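# Retract the sealant gun's rod using its thumb plate

## Task

Slide the sealant gun's rod fully rearward. It will only move back while the little thumb plate mounted on the rod, just behind the handle, is held pushed toward the front of the gun. The gun must never enter, or travel above, the marked areas around either arm's base; if it does, the task fails. The gun must end up lying on the table and not propped on any other object. The result only counts if it stays that way without the robot holding it. Release the gun and move the grippers away afterwards, then declare that you are finished, or the task fails.

## Robot and tools

Robot: two arms, left_arm and right_arm, each with a parallel two-finger gripper. Each arm has six joints, listed base to gripper: waist (-2.618 to 3.054 rad), shoulder (0.000 to 3.142), elbow (0.000 to 3.142), wrist pitch (-1.571 to 1.571), wrist yaw (-1.571 to 1.571), wrist roll (-2.094 to 2.094). An elbow cannot quite reach fully straight.

Frames: results report poses in a single scene frame. Its origin sits on the tabletop midway between the arms; +z is up, +x reaches out across the table, and left_arm is mounted on the +y side. The names left and right do not match image sides. Each gripper also has its own axes: fingers extend along its +z, and they close and open along its y. The reported end_effector_position is the spot between the finger pads, roughly 1 cm short of the tips. Reported hand positions can be somewhat off, more so at long reach.

Motion row: every moving command uses a row of 14 numbers, each in [-1, 1], always for both arms even if one is idle: dx, dy, dz, rx, ry, rz, opening for left_arm, then the same seven for right_arm. dx to rz are an offset, not a pose, expressed in that gripper's own axes and measured from the gripper's pose at the start of the action (for the first action in a call, the pose in the latest result of this scene). A value of 1.0 equals 0.6 m of travel or 180 degrees of turn; rx, ry, rz form one rotation vector. Opening is absolute, not an offset: +1 is fully open (0.094 m), -1 is closed. A row may append 12 stiffness scales from 0 to 1, left_arm's six joints then right_arm's six, in Joint positions order; each multiplies that joint's position gain and persists until changed.

execute_actions(actions): a list of actions run one after another. Each action is a table of up to 15 rows; each row lasts one control step (1/30 s), and if fewer than 15 rows are given the last one repeats to fill 15 steps (0.5 s). Every row is counted from the action's start pose, not from the row before. An empty list just returns state and images. Per step the command is clipped to within 70 mm and 16 degrees of the measured pose; the controller favours position over orientation. A distant target may need several actions, since after an action the arm only continues to its last clipped pose. Joint friction may leave the gripper up to about 31 mm off, and very small commands may not move it at all.

move(target, speed, blocking): target is one 14-number row as above, offsets from the pose in the scene's latest result. The grippers travel straight toward their targets and finish together, over 0.5 to 10 s; anything longer is cut off at 10 s. speed is each arm's top speed in m/s, 0.002 to 0.5 (default 0.25), with turning capped at twice that in rad/s. The path does not avoid obstacles or the other arm; grippers lag, drift and can exceed speed near full reach. Faster contact and aiming further past the contact both press harder. Opening is sent at the start. blocking=false returns after 0.5 s while motion continues; you must then use wait or stop before sending new rows or moves. The result adds a move: line with the ending (done, off_target, moving, held, fault) and any limits (paced = pose clipped; held = some steps blocked, after which the arm may speed up), plus each gripper's distance from its target. If only one arm is named, the other finished at rest.

wait(seconds): 0 to 10; lets time pass with the last commands held and returns early if a running move ends. stop: brakes a running move; the arm needs space to brake, and the fingers keep moving. zoom_image(camera, region): enlarges part of the latest image; region is [x0, y0, x1, y1] in pixels from the top-left, at most 504 by 504. Cameras, all 504x504: cam_head_left, cam_head_right, cam_high, cam_low, cam_left_wrist, cam_right_wrist. finished_scene(scene): ends the current scene, given its number, after the last command has been held; it is final and reports success.

Result lines: left_arm and right_arm poses (position in m, quaternion wxyz); Hand target lines show where each gripper is now being driven; grip_measured shows finger opening on the command scale (the last Joint positions value is metres), each gripper possibly off by about 1 mm. Joint torques are raw drive outputs with offsets and noise, nonzero even in free air. Action calls also list step positions, with HELD marking steps where an arm was held back. "pose unreachable" means the clearance check altered or blocked that arm's command. FAULT lines mean an arm stopped. MOTOR HOT appears from 75 °C; at 90 °C that arm halts for 10 s, and at 100 °C it goes limp and falls.

Gripping: to hold something, command an opening about 0.03 below grip_measured; a smaller gap grips more gently. Pads give about 50 to 62 N each, less on parts under about 2 mm thick, with a brief harder spike on first contact. To keep an arm still, send the offset back to its desired pose in the first call of a reply and zeros afterwards, always with the opening it should keep.

Avoid: arms colliding or pushing each other, knocking anything off the table, dropping or slamming the gun, very hard pushes, and carrying the gun into or over the zones around the arm bases. Loose objects may occasionally get nudged by outside disturbances. Long load holding heats motors, so release when done.

Each tool is called as name(argument=value, ...) on one line, values as JSON.

## Session

execute_actions(actions=[])

Scene clock: 0.00 s.
left_arm: end_effector_position=(+0.6511, +0.3538, +0.3130) grip_measured=+1.000 end_effector_quat_wxyz=(+0.451, -0.475, +0.602, -0.456) | right_arm: end_effector_position=(+0.3780, -0.2912, +0.1120) grip_measured=+1.000 end_effector_quat_wxyz=(-0.006, +0.311, +0.950, +0.007)
Joint positions: left_arm=[-0.134  1.998  1.77   0.047  0.178 -1.426  0.094] | right_arm=[ 0.204  1.954  1.712 -1.335 -0.018  0.647  0.094]
Joint velocities: left_arm=[-0.012 -0.007 -0.012 -0.037  0.007  0.022  0.   ] | right_arm=[-0.012 -0.007  0.002  0.007  0.022  0.022  0.   ]
Joint torques (N m, as the arm reports them, + toward a larger angle): no reading
Hand target (left_arm): +0.651, +0.354, +0.313; +0.451, -0.475, +0.602, -0.456
Hand target (right_arm): +0.378, -0.291, +0.112; -0.006, +0.311, +0.950, +0.007
Joint stiffness scale: left_arm=[1. 1. 1. 1. 1. 1.] | right_arm=[1. 1. 1. 1. 1. 1.]

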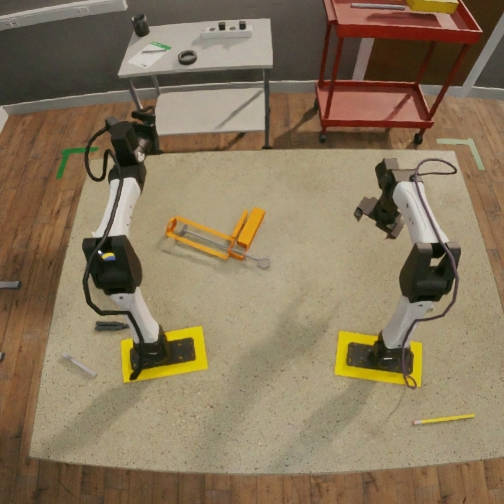

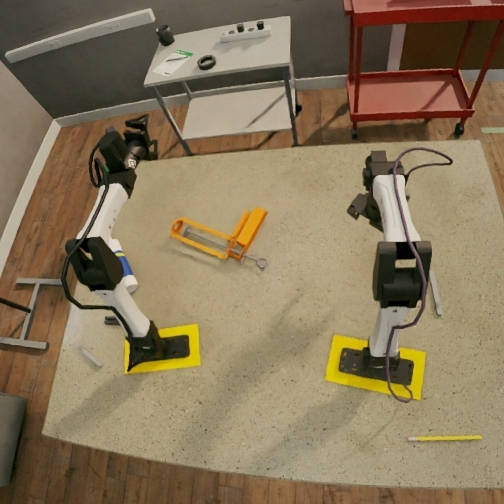

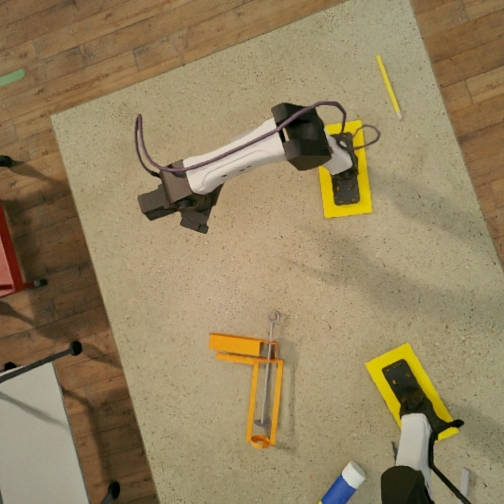

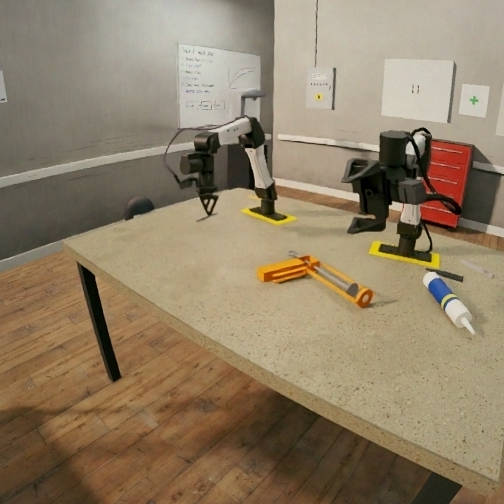

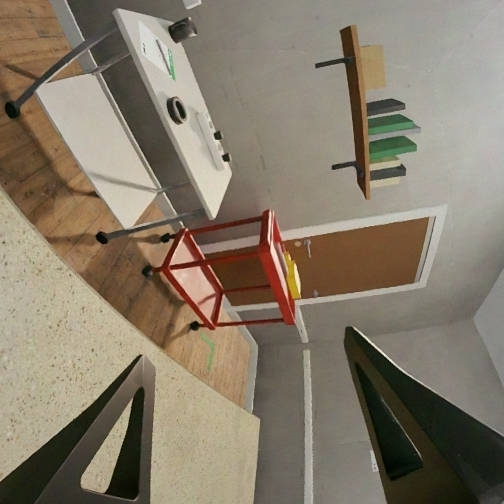

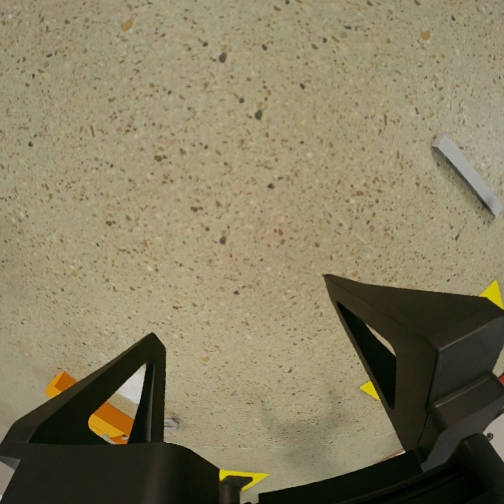

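zoom_image(camera="cam_high", region=[180, 290, 340, 450])

zoom_image(camera="cam_head_left", region=[150, 190, 290, 290])

zoom_image(camera="cam_low", region=[240, 230, 400, 320])

Region (180, 290, 340, 450) of cam_high's 504x504 image, scaled by 3.150, with more detail than that image has.

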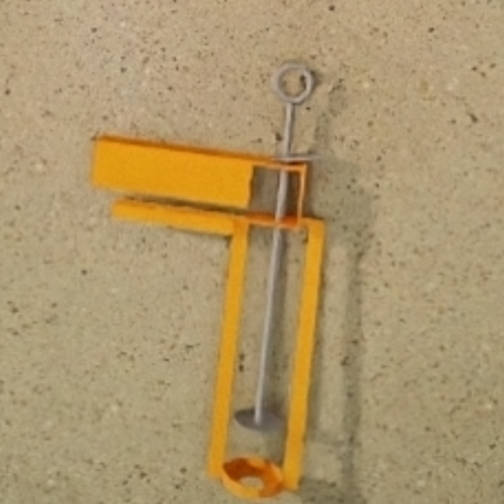

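Region (150, 190, 290, 290) of cam_head_left's 504x504 image, scaled by 3.600, with more detail than that image has; it fills the top 360 rows of this view, and the rest is white.

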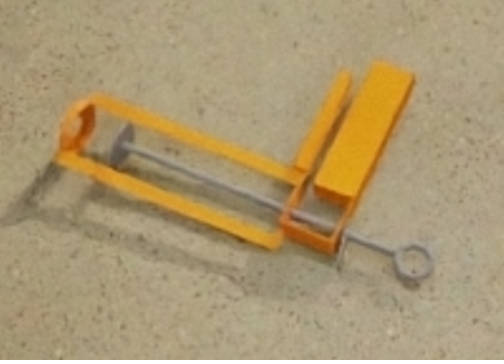

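Region (240, 230, 400, 320) of cam_low's 504x504 image, scaled by 3.150, with more detail than that image has; it fills the top 284 rows of this view, and the rest is white.

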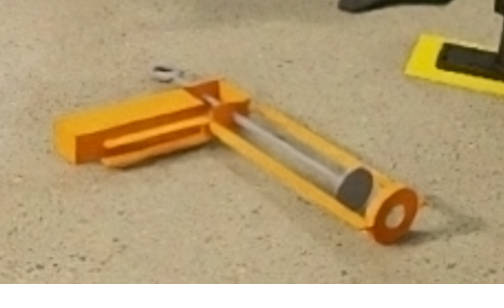

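move(target=[0.571,0.218,-0.497,-0.274,0.413,0.454,1, 0,0,0,0,0,0,1], speed=0.3)

Scene clock: 44.97 s.
left_arm: end_effector_position=(+0.2909, +0.0677, +0.2021) grip_measured=+1.000 end_effector_quat_wxyz=(+0.055, +0.200, +0.978, -0.036) | right_arm: end_effector_position=(+0.3780, -0.2912, +0.1120) grip_measured=+1.000 end_effector_quat_wxyz=(-0.006, +0.311, +0.950, +0.007)
Joint positions: left_arm=[-1.015  1.933  2.038 -1.546 -0.006 -0.419  0.094] | right_arm=[ 0.204  1.954  1.712 -1.335 -0.018  0.647  0.094]
Joint velocities: left_arm=[-0.007 -0.007  0.002  0.007 -0.037 -0.037  0.   ] | right_arm=[-0.002 -0.002  0.002  0.007  0.037  0.007  0.   ]
Joint torques (N m, as the arm reports them, + toward a larger angle): left_arm=[-0.05 -8.46  5.44  0.56 -0.14  0.18] | right_arm=[  0.01 -12.95   7.36   0.46   0.08  -0.15]
Hand target (left_arm): +0.289, +0.071, +0.197; +0.047, +0.204, +0.978, -0.022
Hand target (right_arm): +0.378, -0.291, +0.112; -0.006, +0.311, +0.950, +0.007
Off the commanded pose (left_arm): 0.003 m, 8 deg.
Off the commanded pose (right_arm): 0.000 m, 0 deg.
Joint stiffness scale: left_arm=[1. 1. 1. 1. 1. 1.] | right_arm=[1. 1. 1. 1. 1. 1.]
joint sent to its limit (left arm) — the command would take joint 4 (wrist pitch) past its lower limit, so that joint was sent only as far as its limit.
move: off_target (left_arm)

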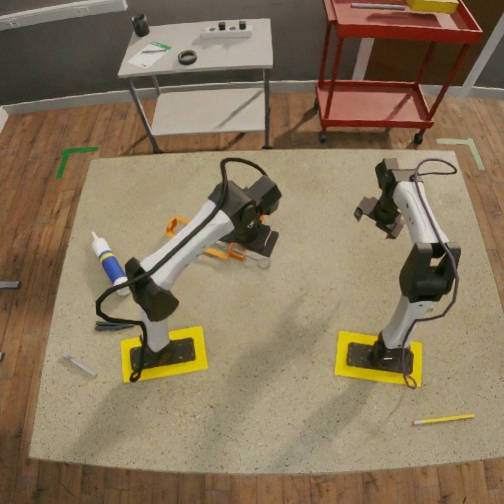

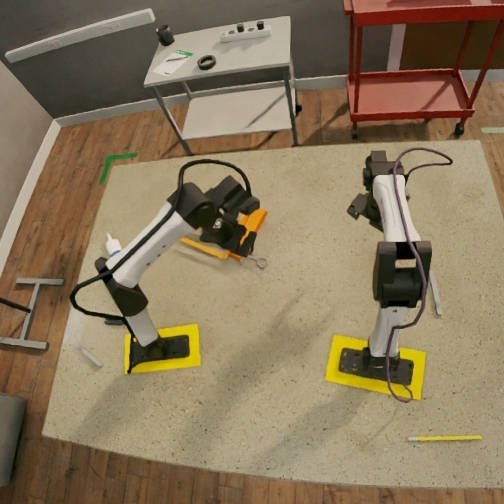

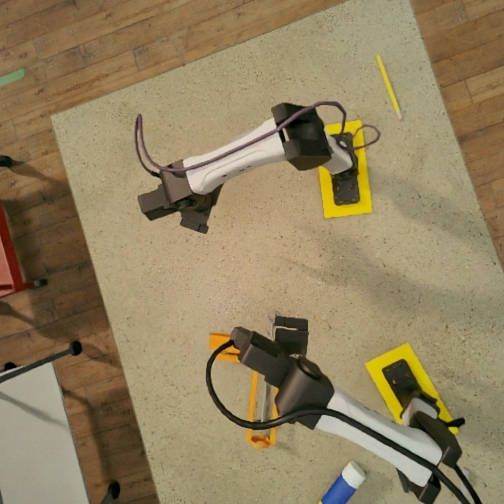

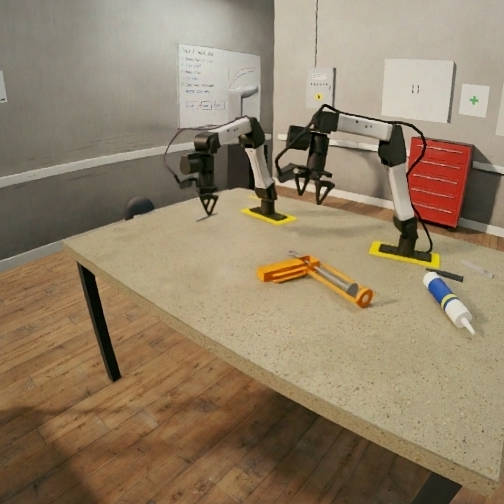

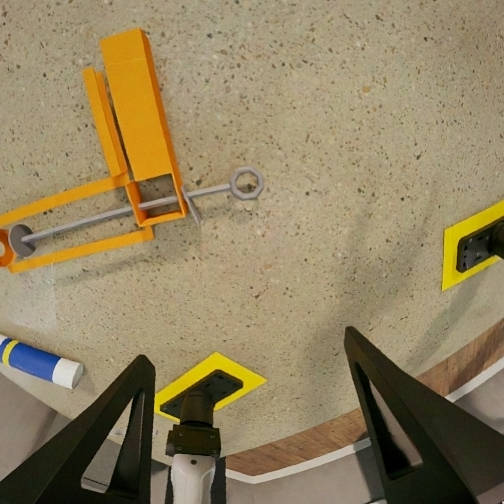

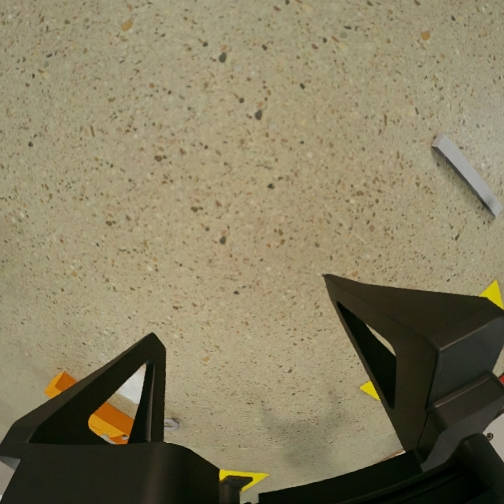

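zoom_image(camera="cam_left_wrist", region=[100, 130, 290, 260])

Region (100, 130, 290, 260) of cam_left_wrist's 504x504 image, scaled by 2.653, with more detail than that image has; it fills the top 345 rows of this view, and the rest is white.

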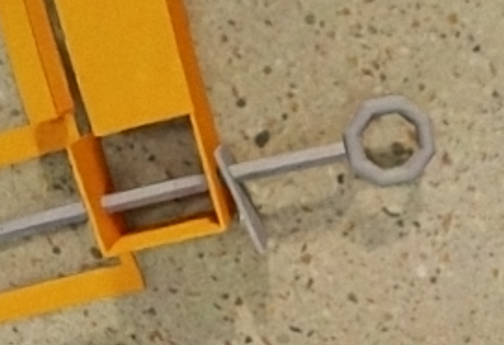

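move(target=[-0.12,0.12,0.10,-0.015,0.039,-0.022,1, 0,0,0,0,0,0,1], speed=0.2)

Scene clock: 72.83 s.
left_arm: end_effector_position=(+0.3879, +0.1028, +0.1399) grip_measured=+1.000 end_effector_quat_wxyz=(+0.015, +0.164, +0.986, -0.006) | right_arm: end_effector_position=(+0.3780, -0.2912, +0.1120) grip_measured=+1.000 end_effector_quat_wxyz=(-0.006, +0.311, +0.950, +0.007)
Joint positions: left_arm=[-0.793  2.23   2.245 -1.552 -0.002 -0.271  0.094] | right_arm=[ 0.204  1.954  1.712 -1.335 -0.018  0.647  0.094]
Joint velocities: left_arm=[-0.017 -0.002 -0.002  0.007 -0.066 -0.007  0.   ] | right_arm=[-0.007  0.007  0.002 -0.037 -0.037  0.022  0.   ]
Joint torques (N m, as the arm reports them, + toward a larger angle): left_arm=[  0.08 -11.52   7.97   0.41   0.02   0.15] | right_arm=[ -0.01 -12.95   7.36   0.46   0.07  -0.15]
Hand target (left_arm): +0.390, +0.101, +0.146; +0.023, +0.166, +0.986, -0.014
Hand target (right_arm): +0.378, -0.291, +0.112; -0.006, +0.311, +0.950, +0.007
Off the commanded pose (left_arm): 0.009 m, 2 deg.
Off the commanded pose (right_arm): 0.000 m, 0 deg.
Joint stiffness scale: left_arm=[1. 1. 1. 1. 1. 1.] | right_arm=[1. 1. 1. 1. 1. 1.]
joint sent to its limit (left arm) — the command would take joint 4 (wrist pitch) past its lower limit, so that joint was sent only as far as its limit.
move: done

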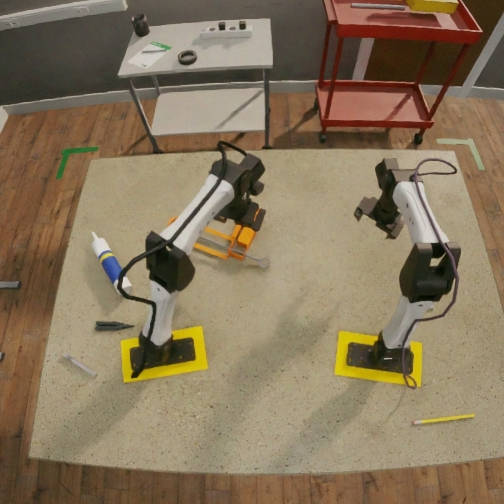

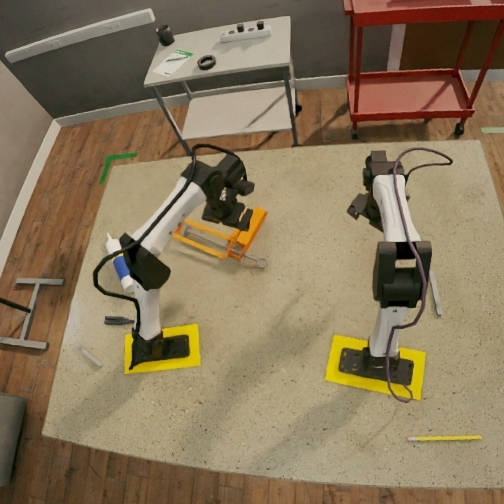

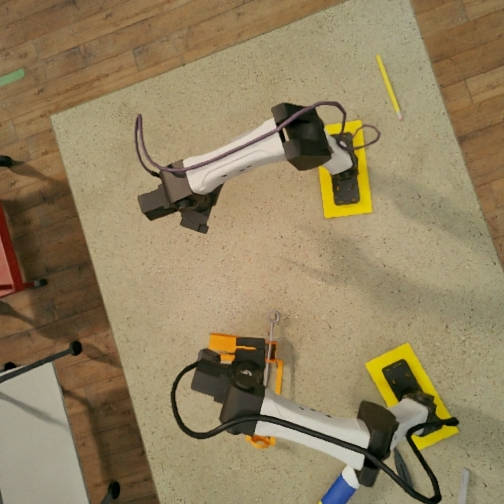

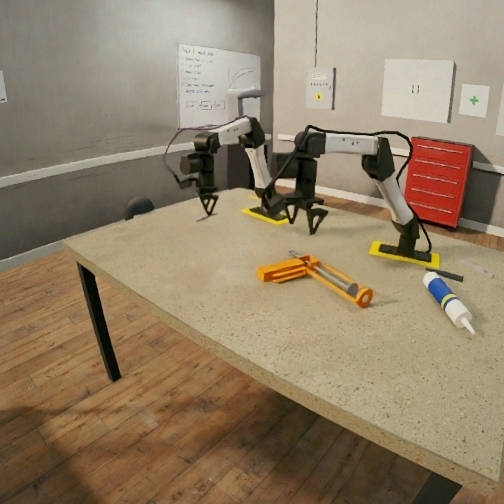

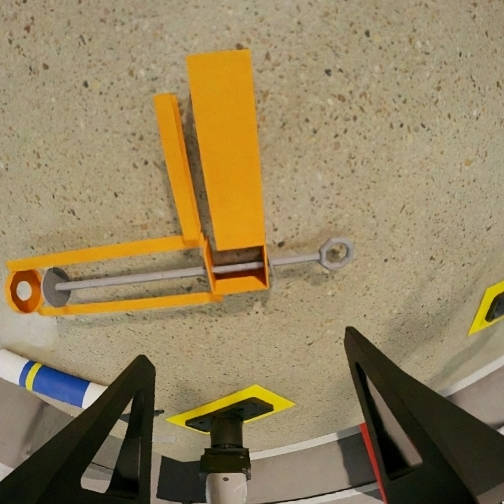

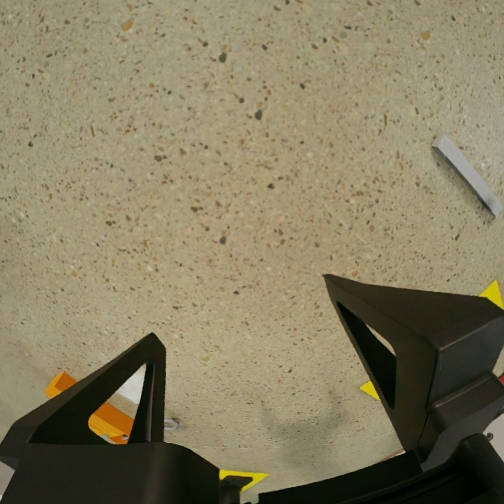

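move(target=[0.05,-0.03,0.10,0,0.01,0,1, 0,0,0,0,0,0,1], speed=0.15)

Scene clock: 79.33 s.
left_arm: end_effector_position=(+0.3571, +0.0979, +0.0765) grip_measured=+1.000 end_effector_quat_wxyz=(-0.005, +0.163, +0.987, +0.004) | right_arm: end_effector_position=(+0.3780, -0.2912, +0.1120) grip_measured=+1.000 end_effector_quat_wxyz=(-0.006, +0.311, +0.950, +0.007)
Joint positions: left_arm=[-0.845  2.144  1.853 -1.293 -0.001 -0.324  0.094] | right_arm=[ 0.204  1.954  1.712 -1.335 -0.018  0.647  0.094]
Joint velocities: left_arm=[ 0.007  0.007 -0.007  0.022 -0.022 -0.022  0.   ] | right_arm=[-0.012 -0.002 -0.012 -0.007 -0.037 -0.007  0.   ]
Joint torques (N m, as the arm reports them, + toward a larger angle): left_arm=[ -0.41 -12.3    4.75   0.48   0.03   0.05] | right_arm=[  0.02 -12.94   7.37   0.46   0.07  -0.15]
Hand target (left_arm): +0.354, +0.095, +0.079; +0.000, +0.164, +0.986, -0.003
Hand target (right_arm): +0.378, -0.291, +0.112; -0.006, +0.311, +0.950, +0.007
Off the commanded pose (left_arm): 0.005 m, 1 deg.
Off the commanded pose (right_arm): 0.000 m, 0 deg.
Joint stiffness scale: left_arm=[1. 1. 1. 1. 1. 1.] | right_arm=[1. 1. 1. 1. 1. 1.]
move: done

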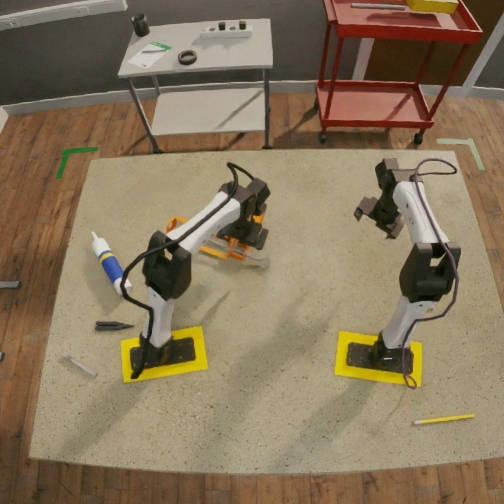

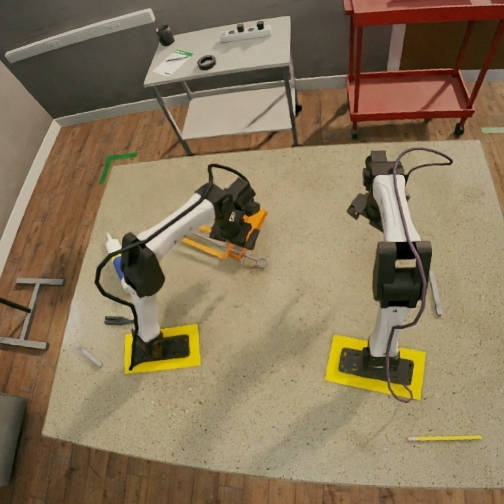

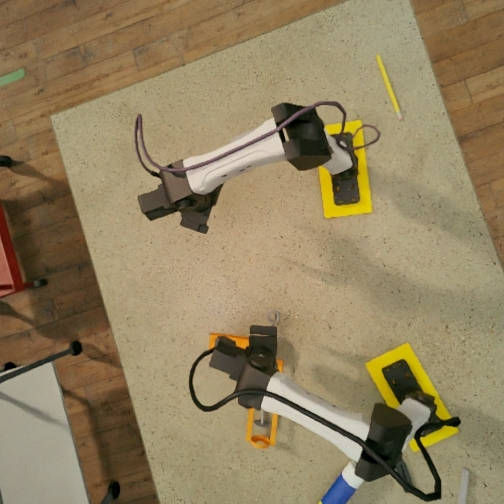

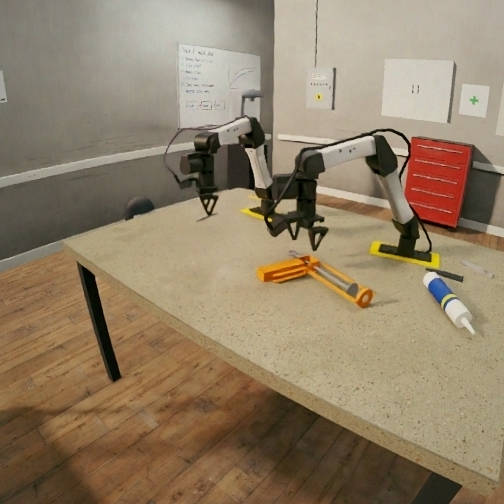

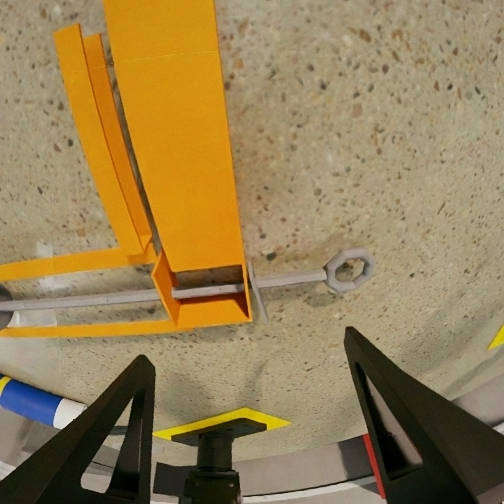

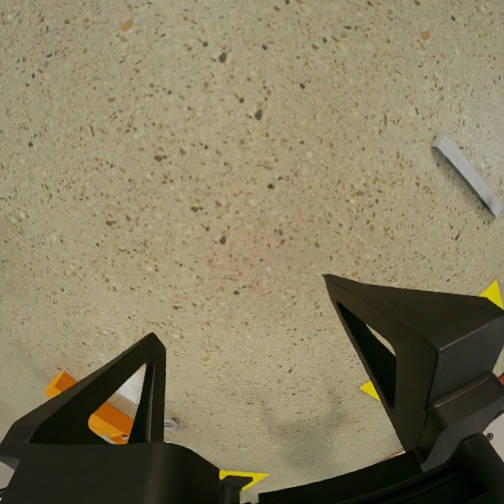

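zoom_image(camera="cam_head_right", region=[170, 190, 290, 290])

zoom_image(camera="cam_low", region=[240, 190, 380, 310])

Region (170, 190, 290, 290) of cam_head_right's 504x504 image, scaled by 4.200, with more detail than that image has.

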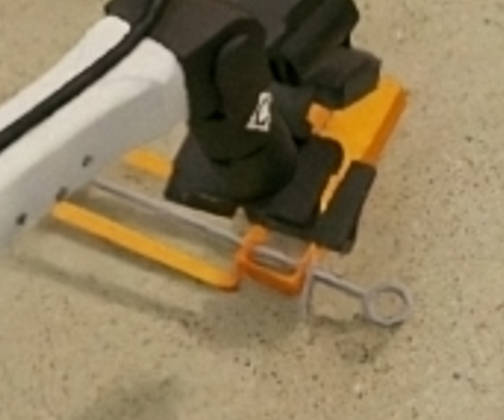

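Region (240, 190, 380, 310) of cam_low's 504x504 image, scaled by 3.600, with more detail than that image has; it fills the top 432 rows of this view, and the rest is white.

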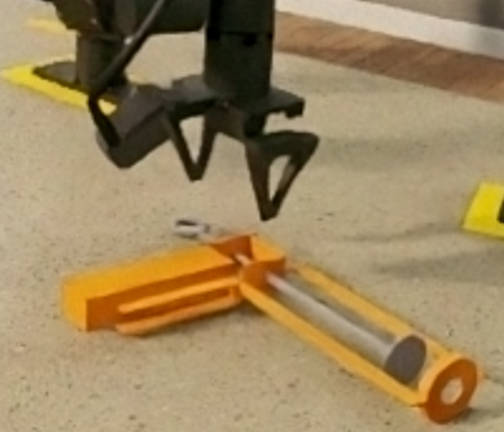

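move(target=[0.02,0,0.02,0,0,0,-0.15, 0,0,0,0,0,0,1], speed=0.1)

Scene clock: 93.90 s.
left_arm: end_effector_position=(+0.3480, +0.1049, +0.0617) grip_measured=-0.148 end_effector_quat_wxyz=(-0.013, +0.161, +0.987, +0.008) | right_arm: end_effector_position=(+0.3780, -0.2912, +0.1120) grip_measured=+1.000 end_effector_quat_wxyz=(-0.006, +0.311, +0.950, +0.007)
Joint positions: left_arm=[-0.845  2.119  1.755 -1.237 -0.001 -0.328  0.04 ] | right_arm=[ 0.204  1.954  1.712 -1.335 -0.018  0.647  0.094]
Joint velocities: left_arm=[ 0.007 -0.002  0.012  0.037  0.051  0.11  -0.   ] | right_arm=[-0.032  0.002 -0.002  0.066  0.037 -0.022  0.   ]
Joint torques (N m, as the arm reports them, + toward a larger angle): left_arm=[ -0.55 -12.39   4.83   0.47  -0.03   0.07] | right_arm=[  0.02 -12.96   7.41   0.47   0.08  -0.15]
Hand target (left_arm): +0.346, +0.102, +0.065; -0.006, +0.163, +0.987, +0.004
Hand target (right_arm): +0.378, -0.291, +0.112; -0.006, +0.311, +0.950, +0.007
Off the commanded pose (left_arm): 0.005 m, 1 deg.
Off the commanded pose (right_arm): 0.000 m, 0 deg.
Joint stiffness scale: left_arm=[1. 1. 1. 1. 1. 1.] | right_arm=[1. 1. 1. 1. 1. 1.]
move: done

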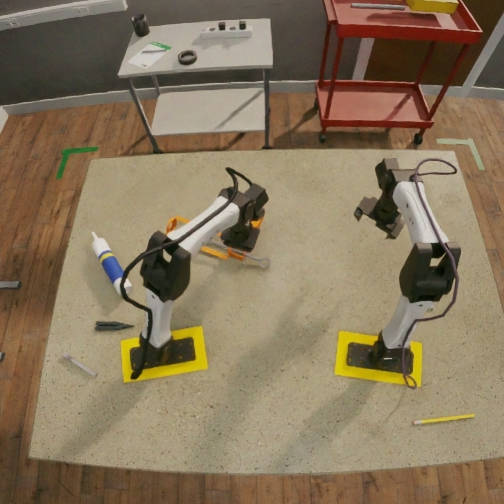

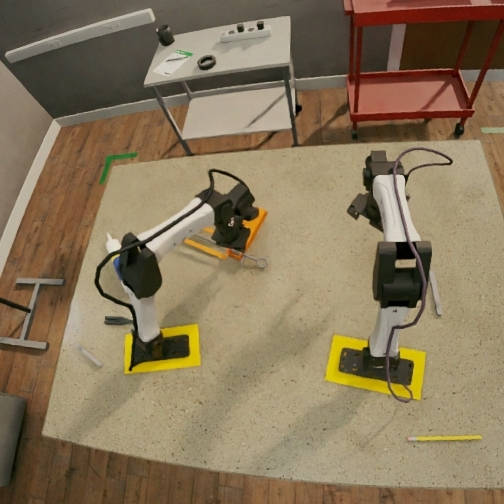

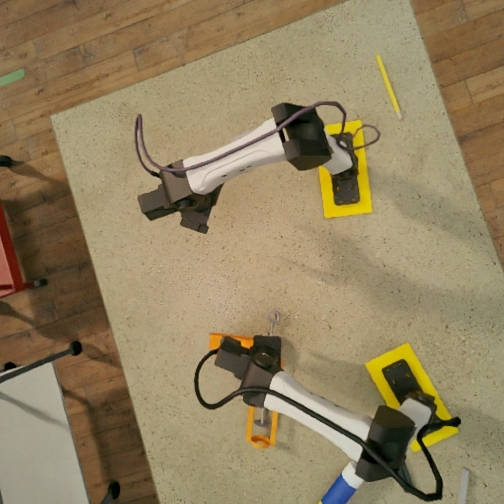

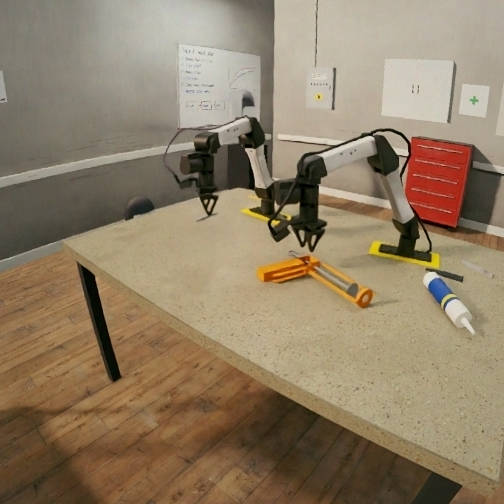

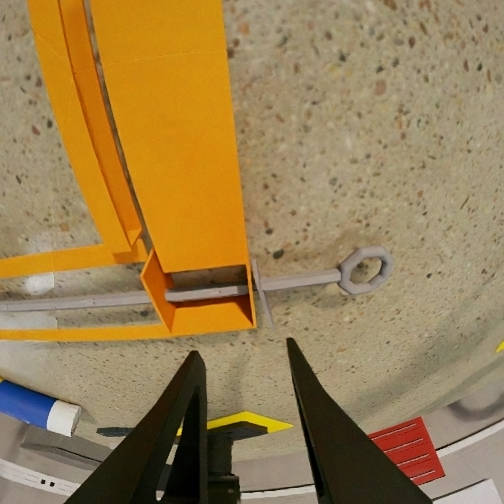

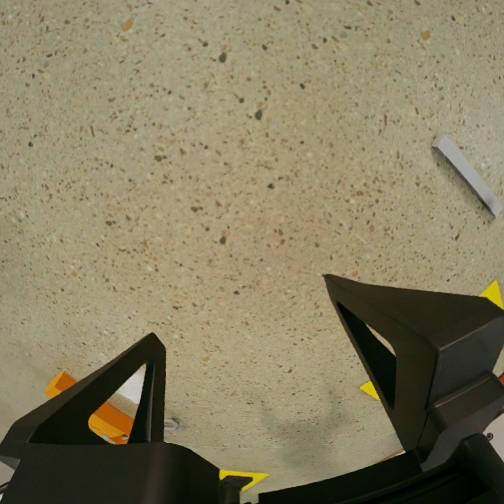

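move(target=[0,0,0,0,0,0,-0.15, 0.343,0.280,0.042,-0.2526,-0.189,-0.558,0.2], speed=0.25)

Scene clock: 124.57 s.
left_arm: end_effector_position=(+0.3482, +0.1047, +0.0617) grip_measured=-0.148 end_effector_quat_wxyz=(-0.013, +0.161, +0.987, +0.008) | right_arm: end_effector_position=(+0.3191, -0.0380, +0.1037) grip_measured=+0.202 end_effector_quat_wxyz=(+0.356, -0.529, +0.733, +0.238)
Joint positions: left_arm=[-0.845  2.119  1.755 -1.236 -0.001 -0.328  0.04 ] | right_arm=[ 0.668  1.573  0.881 -0.143 -0.546 -0.556  0.056]
Joint velocities: left_arm=[-0.017  0.017 -0.017  0.007  0.007  0.007 -0.001] | right_arm=[-0.012  0.002  0.002 -0.007 -0.051 -0.022 -0.001]
Joint torques (N m, as the arm reports them, + toward a larger angle): left_arm=[  0.03 -10.74   6.24   0.32  -0.03   0.12] | right_arm=[ 0.68 -6.67  5.66  2.03 -0.21 -0.26]
Hand target (left_arm): +0.348, +0.105, +0.062; -0.013, +0.161, +0.987, +0.008
Hand target (right_arm): +0.310, -0.039, +0.085; +0.335, -0.534, +0.737, +0.244
Off the commanded pose (left_arm): 0.000 m, 0 deg.
Off the commanded pose (right_arm): 0.015 m, 2 deg.
Joint stiffness scale: left_arm=[1. 1. 1. 1. 1. 1.] | right_arm=[1. 1. 1. 1. 1. 1.]
move: off_target (right_arm)

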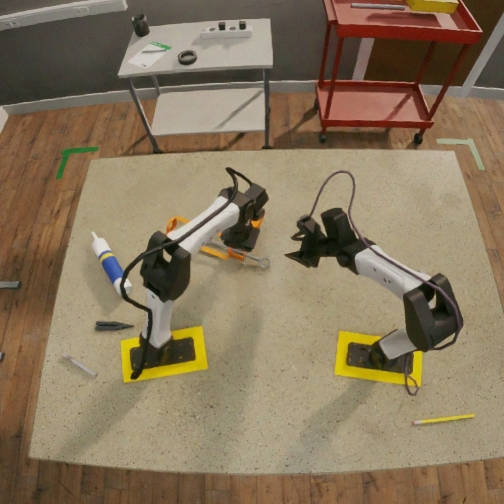

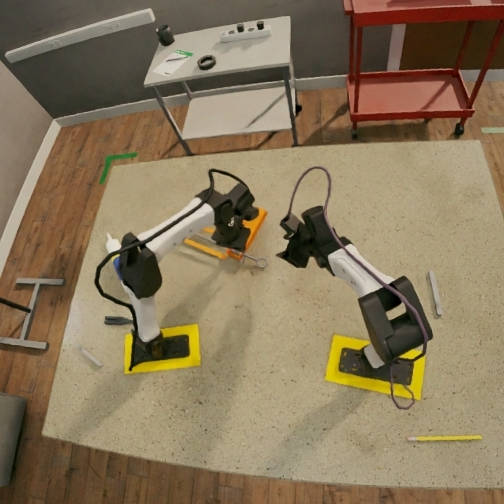

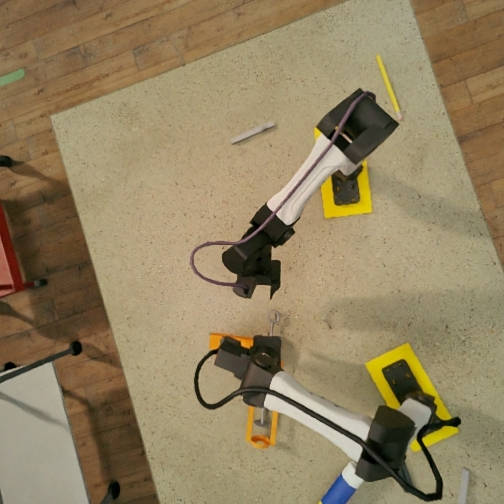

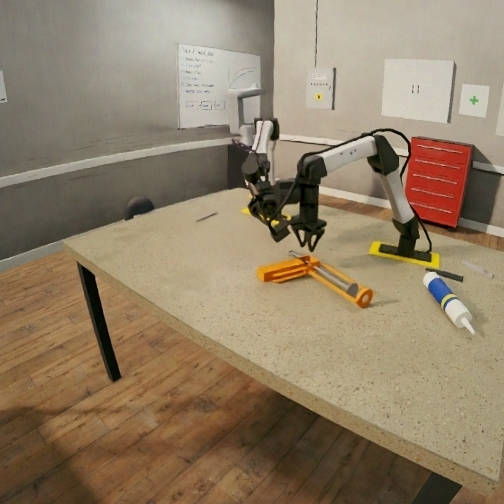

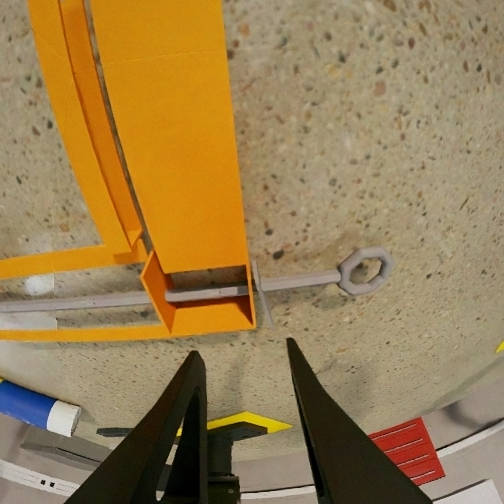

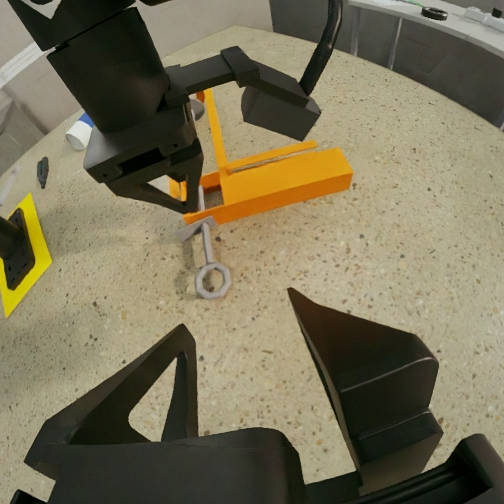

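zoom_image(camera="cam_right_wrist", region=[120, 130, 300, 310])

Region (120, 130, 300, 310) of cam_right_wrist's 504x504 image, scaled by 2.800, with more detail than that image has.

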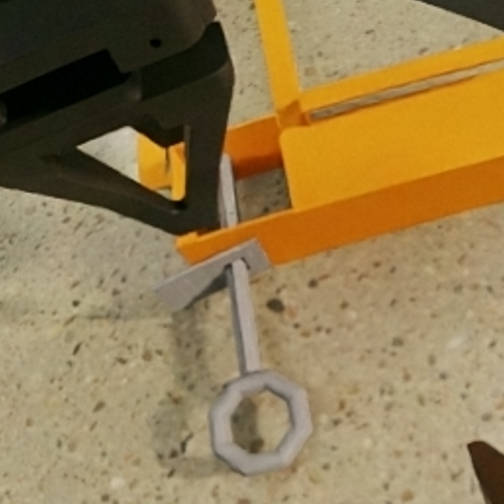

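move(target=[-0.017,-0.05,-0.01,0.0655,0.0655,-0.497,-0.36, 0,0,0,0,0,0,0.2], speed=0.25)

Scene clock: 167.30 s.
left_arm: end_effector_position=(+0.3463, +0.0706, +0.0629) grip_measured=-0.358 end_effector_quat_wxyz=(-0.109, -0.575, +0.810, -0.050) | right_arm: end_effector_position=(+0.3191, -0.0378, +0.1038) grip_measured=+0.202 end_effector_quat_wxyz=(+0.356, -0.529, +0.732, +0.238)
Joint positions: left_arm=[-0.814  2.141  1.774 -1.179  0.239 -1.859  0.03 ] | right_arm=[ 0.668  1.573  0.881 -0.142 -0.547 -0.558  0.056]
Joint velocities: left_arm=[ 0.017 -0.012 -0.007 -0.037  0.037 -0.022  0.   ] | right_arm=[-0.002 -0.002  0.007  0.022  0.037 -0.037 -0.001]
Joint torques (N m, as the arm reports them, + toward a larger angle): left_arm=[  0.74 -12.62   4.67   0.46   0.14   0.05] | right_arm=[ 0.04 -9.17  8.16  1.91 -0.17 -0.14]
Hand target (left_arm): +0.348, +0.073, +0.067; -0.111, -0.581, +0.804, -0.061
Hand target (right_arm): +0.319, -0.038, +0.104; +0.356, -0.529, +0.733, +0.238
Off the commanded pose (left_arm): 0.005 m, 2 deg.
Off the commanded pose (right_arm): 0.000 m, 0 deg.
Joint stiffness scale: left_arm=[1. 1. 1. 1. 1. 1.] | right_arm=[1. 1. 1. 1. 1. 1.]
move: done

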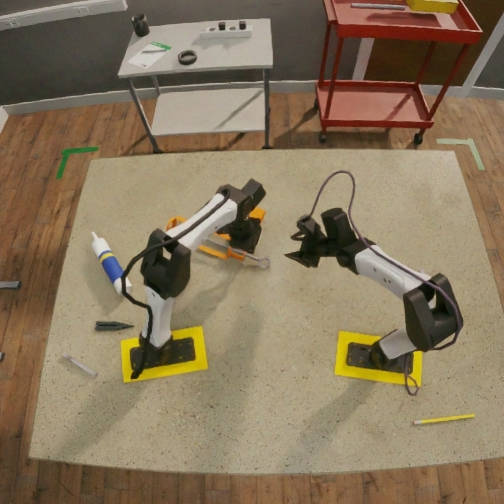

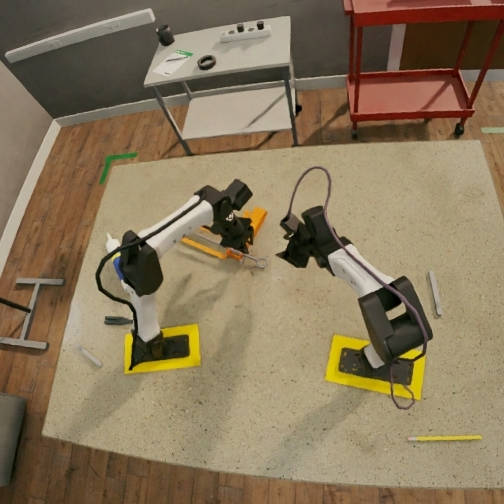

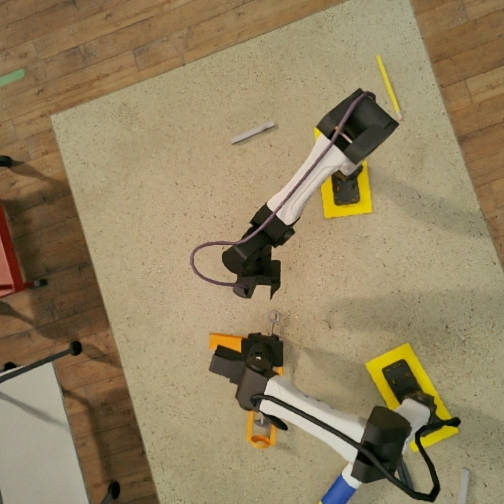

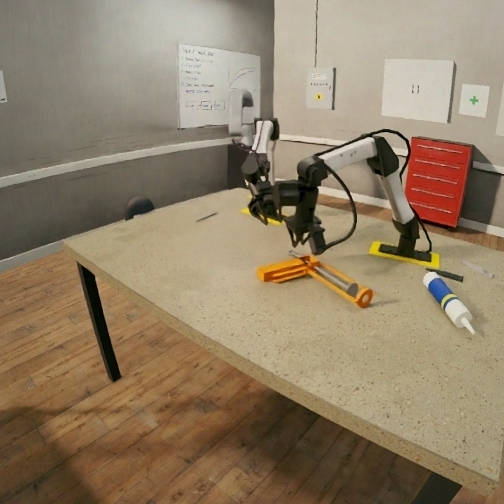

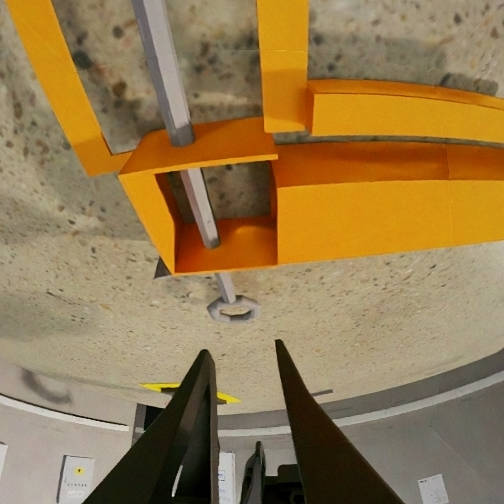

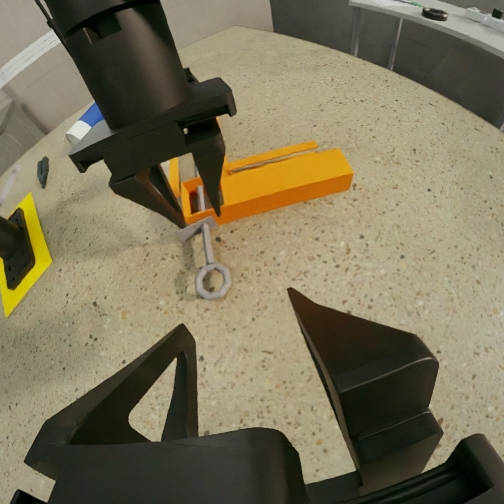

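move(target=[-0.008,0.011,0.033,0,0,0,-0.36, 0,0,0,0,0,0,0.2], speed=0.08)

Scene clock: 179.30 s.
left_arm: end_effector_position=(+0.3404, +0.0749, +0.0409) grip_measured=-0.358 end_effector_quat_wxyz=(-0.111, -0.577, +0.808, -0.043) | right_arm: end_effector_position=(+0.3191, -0.0378, +0.1038) grip_measured=+0.202 end_effector_quat_wxyz=(+0.356, -0.529, +0.732, +0.238)
Joint positions: left_arm=[-0.814  2.141  1.686 -1.105  0.239 -1.862  0.03 ] | right_arm=[ 0.668  1.573  0.881 -0.142 -0.547 -0.558  0.056]
Joint velocities: left_arm=[ 0.012  0.012 -0.007  0.051 -0.022 -0.007 -0.   ] | right_arm=[-0.017 -0.027  0.002 -0.037 -0.037  0.007  0.   ]
Joint torques (N m, as the arm reports them, + toward a larger angle): left_arm=[ -0.3  -12.12   4.83   0.41   0.04   0.09] | right_arm=[ 0.02 -9.18  8.15  1.92 -0.17 -0.16]
Hand target (left_arm): +0.339, +0.073, +0.043; -0.109, -0.575, +0.810, -0.050
Hand target (right_arm): +0.319, -0.038, +0.104; +0.356, -0.529, +0.732, +0.238
Off the commanded pose (left_arm): 0.003 m, 1 deg.
Off the commanded pose (right_arm): 0.000 m, 0 deg.
Joint stiffness scale: left_arm=[1. 1. 1. 1. 1. 1.] | right_arm=[1. 1. 1. 1. 1. 1.]
move: done

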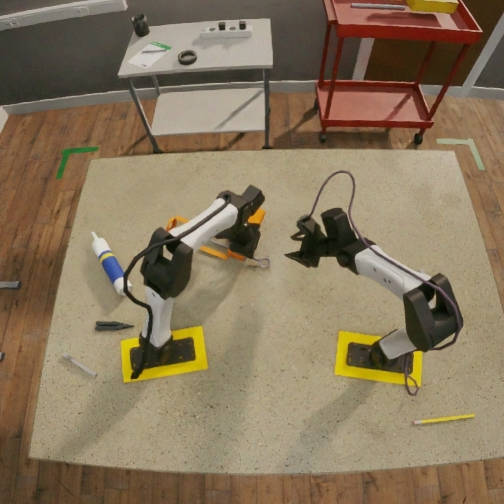

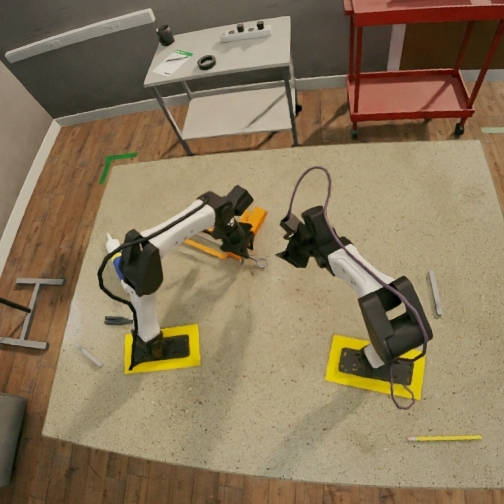

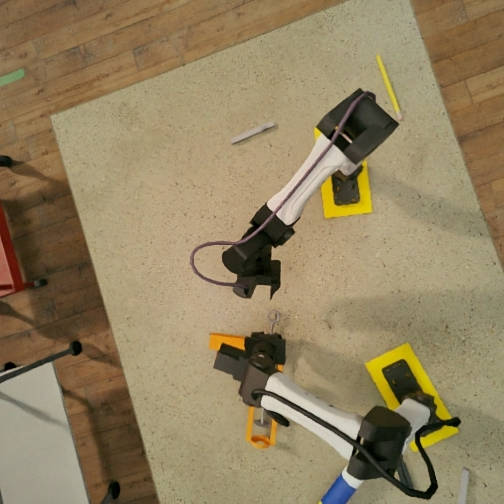

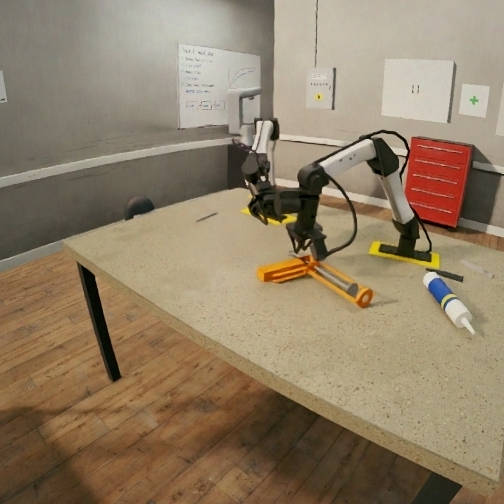

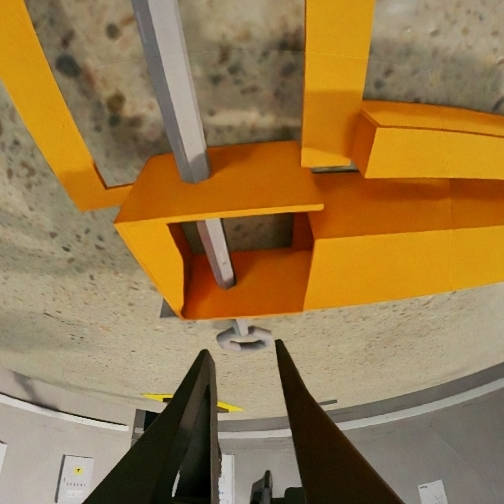

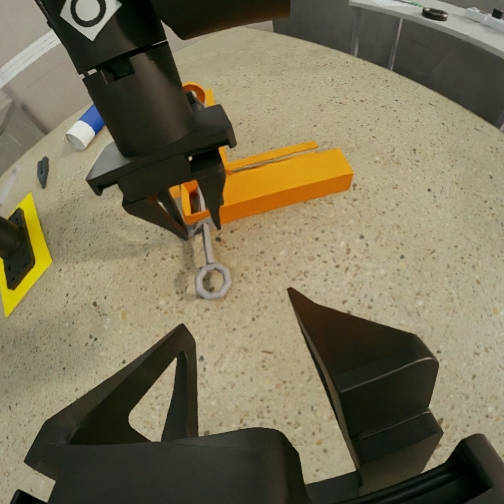

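zoom_image(camera="cam_low", region=[250, 200, 380, 310])

zoom_image(camera="cam_right_wrist", region=[120, 130, 300, 310])

Region (250, 200, 380, 310) of cam_low's 504x504 image, scaled by 3.877, with more detail than that image has; it fills the top 426 rows of this view, and the rest is white.

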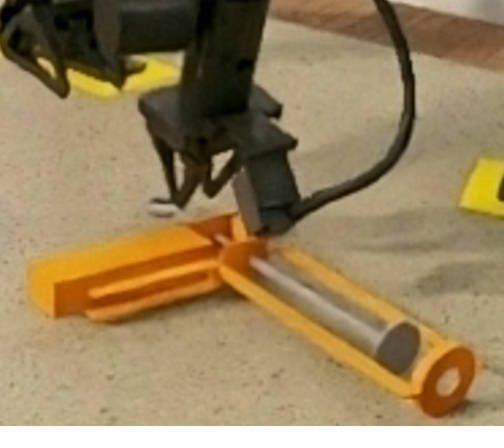

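Region (120, 130, 300, 310) of cam_right_wrist's 504x504 image, scaled by 2.800, with more detail than that image has.

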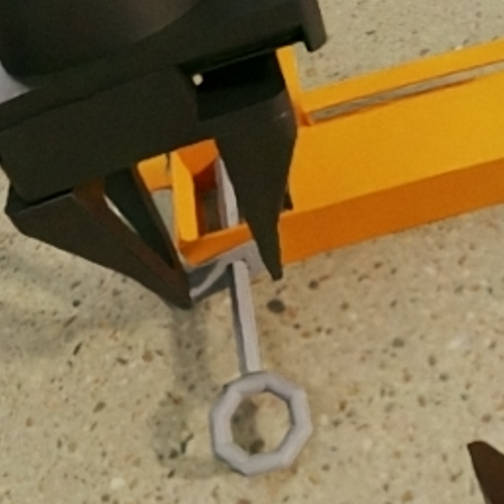

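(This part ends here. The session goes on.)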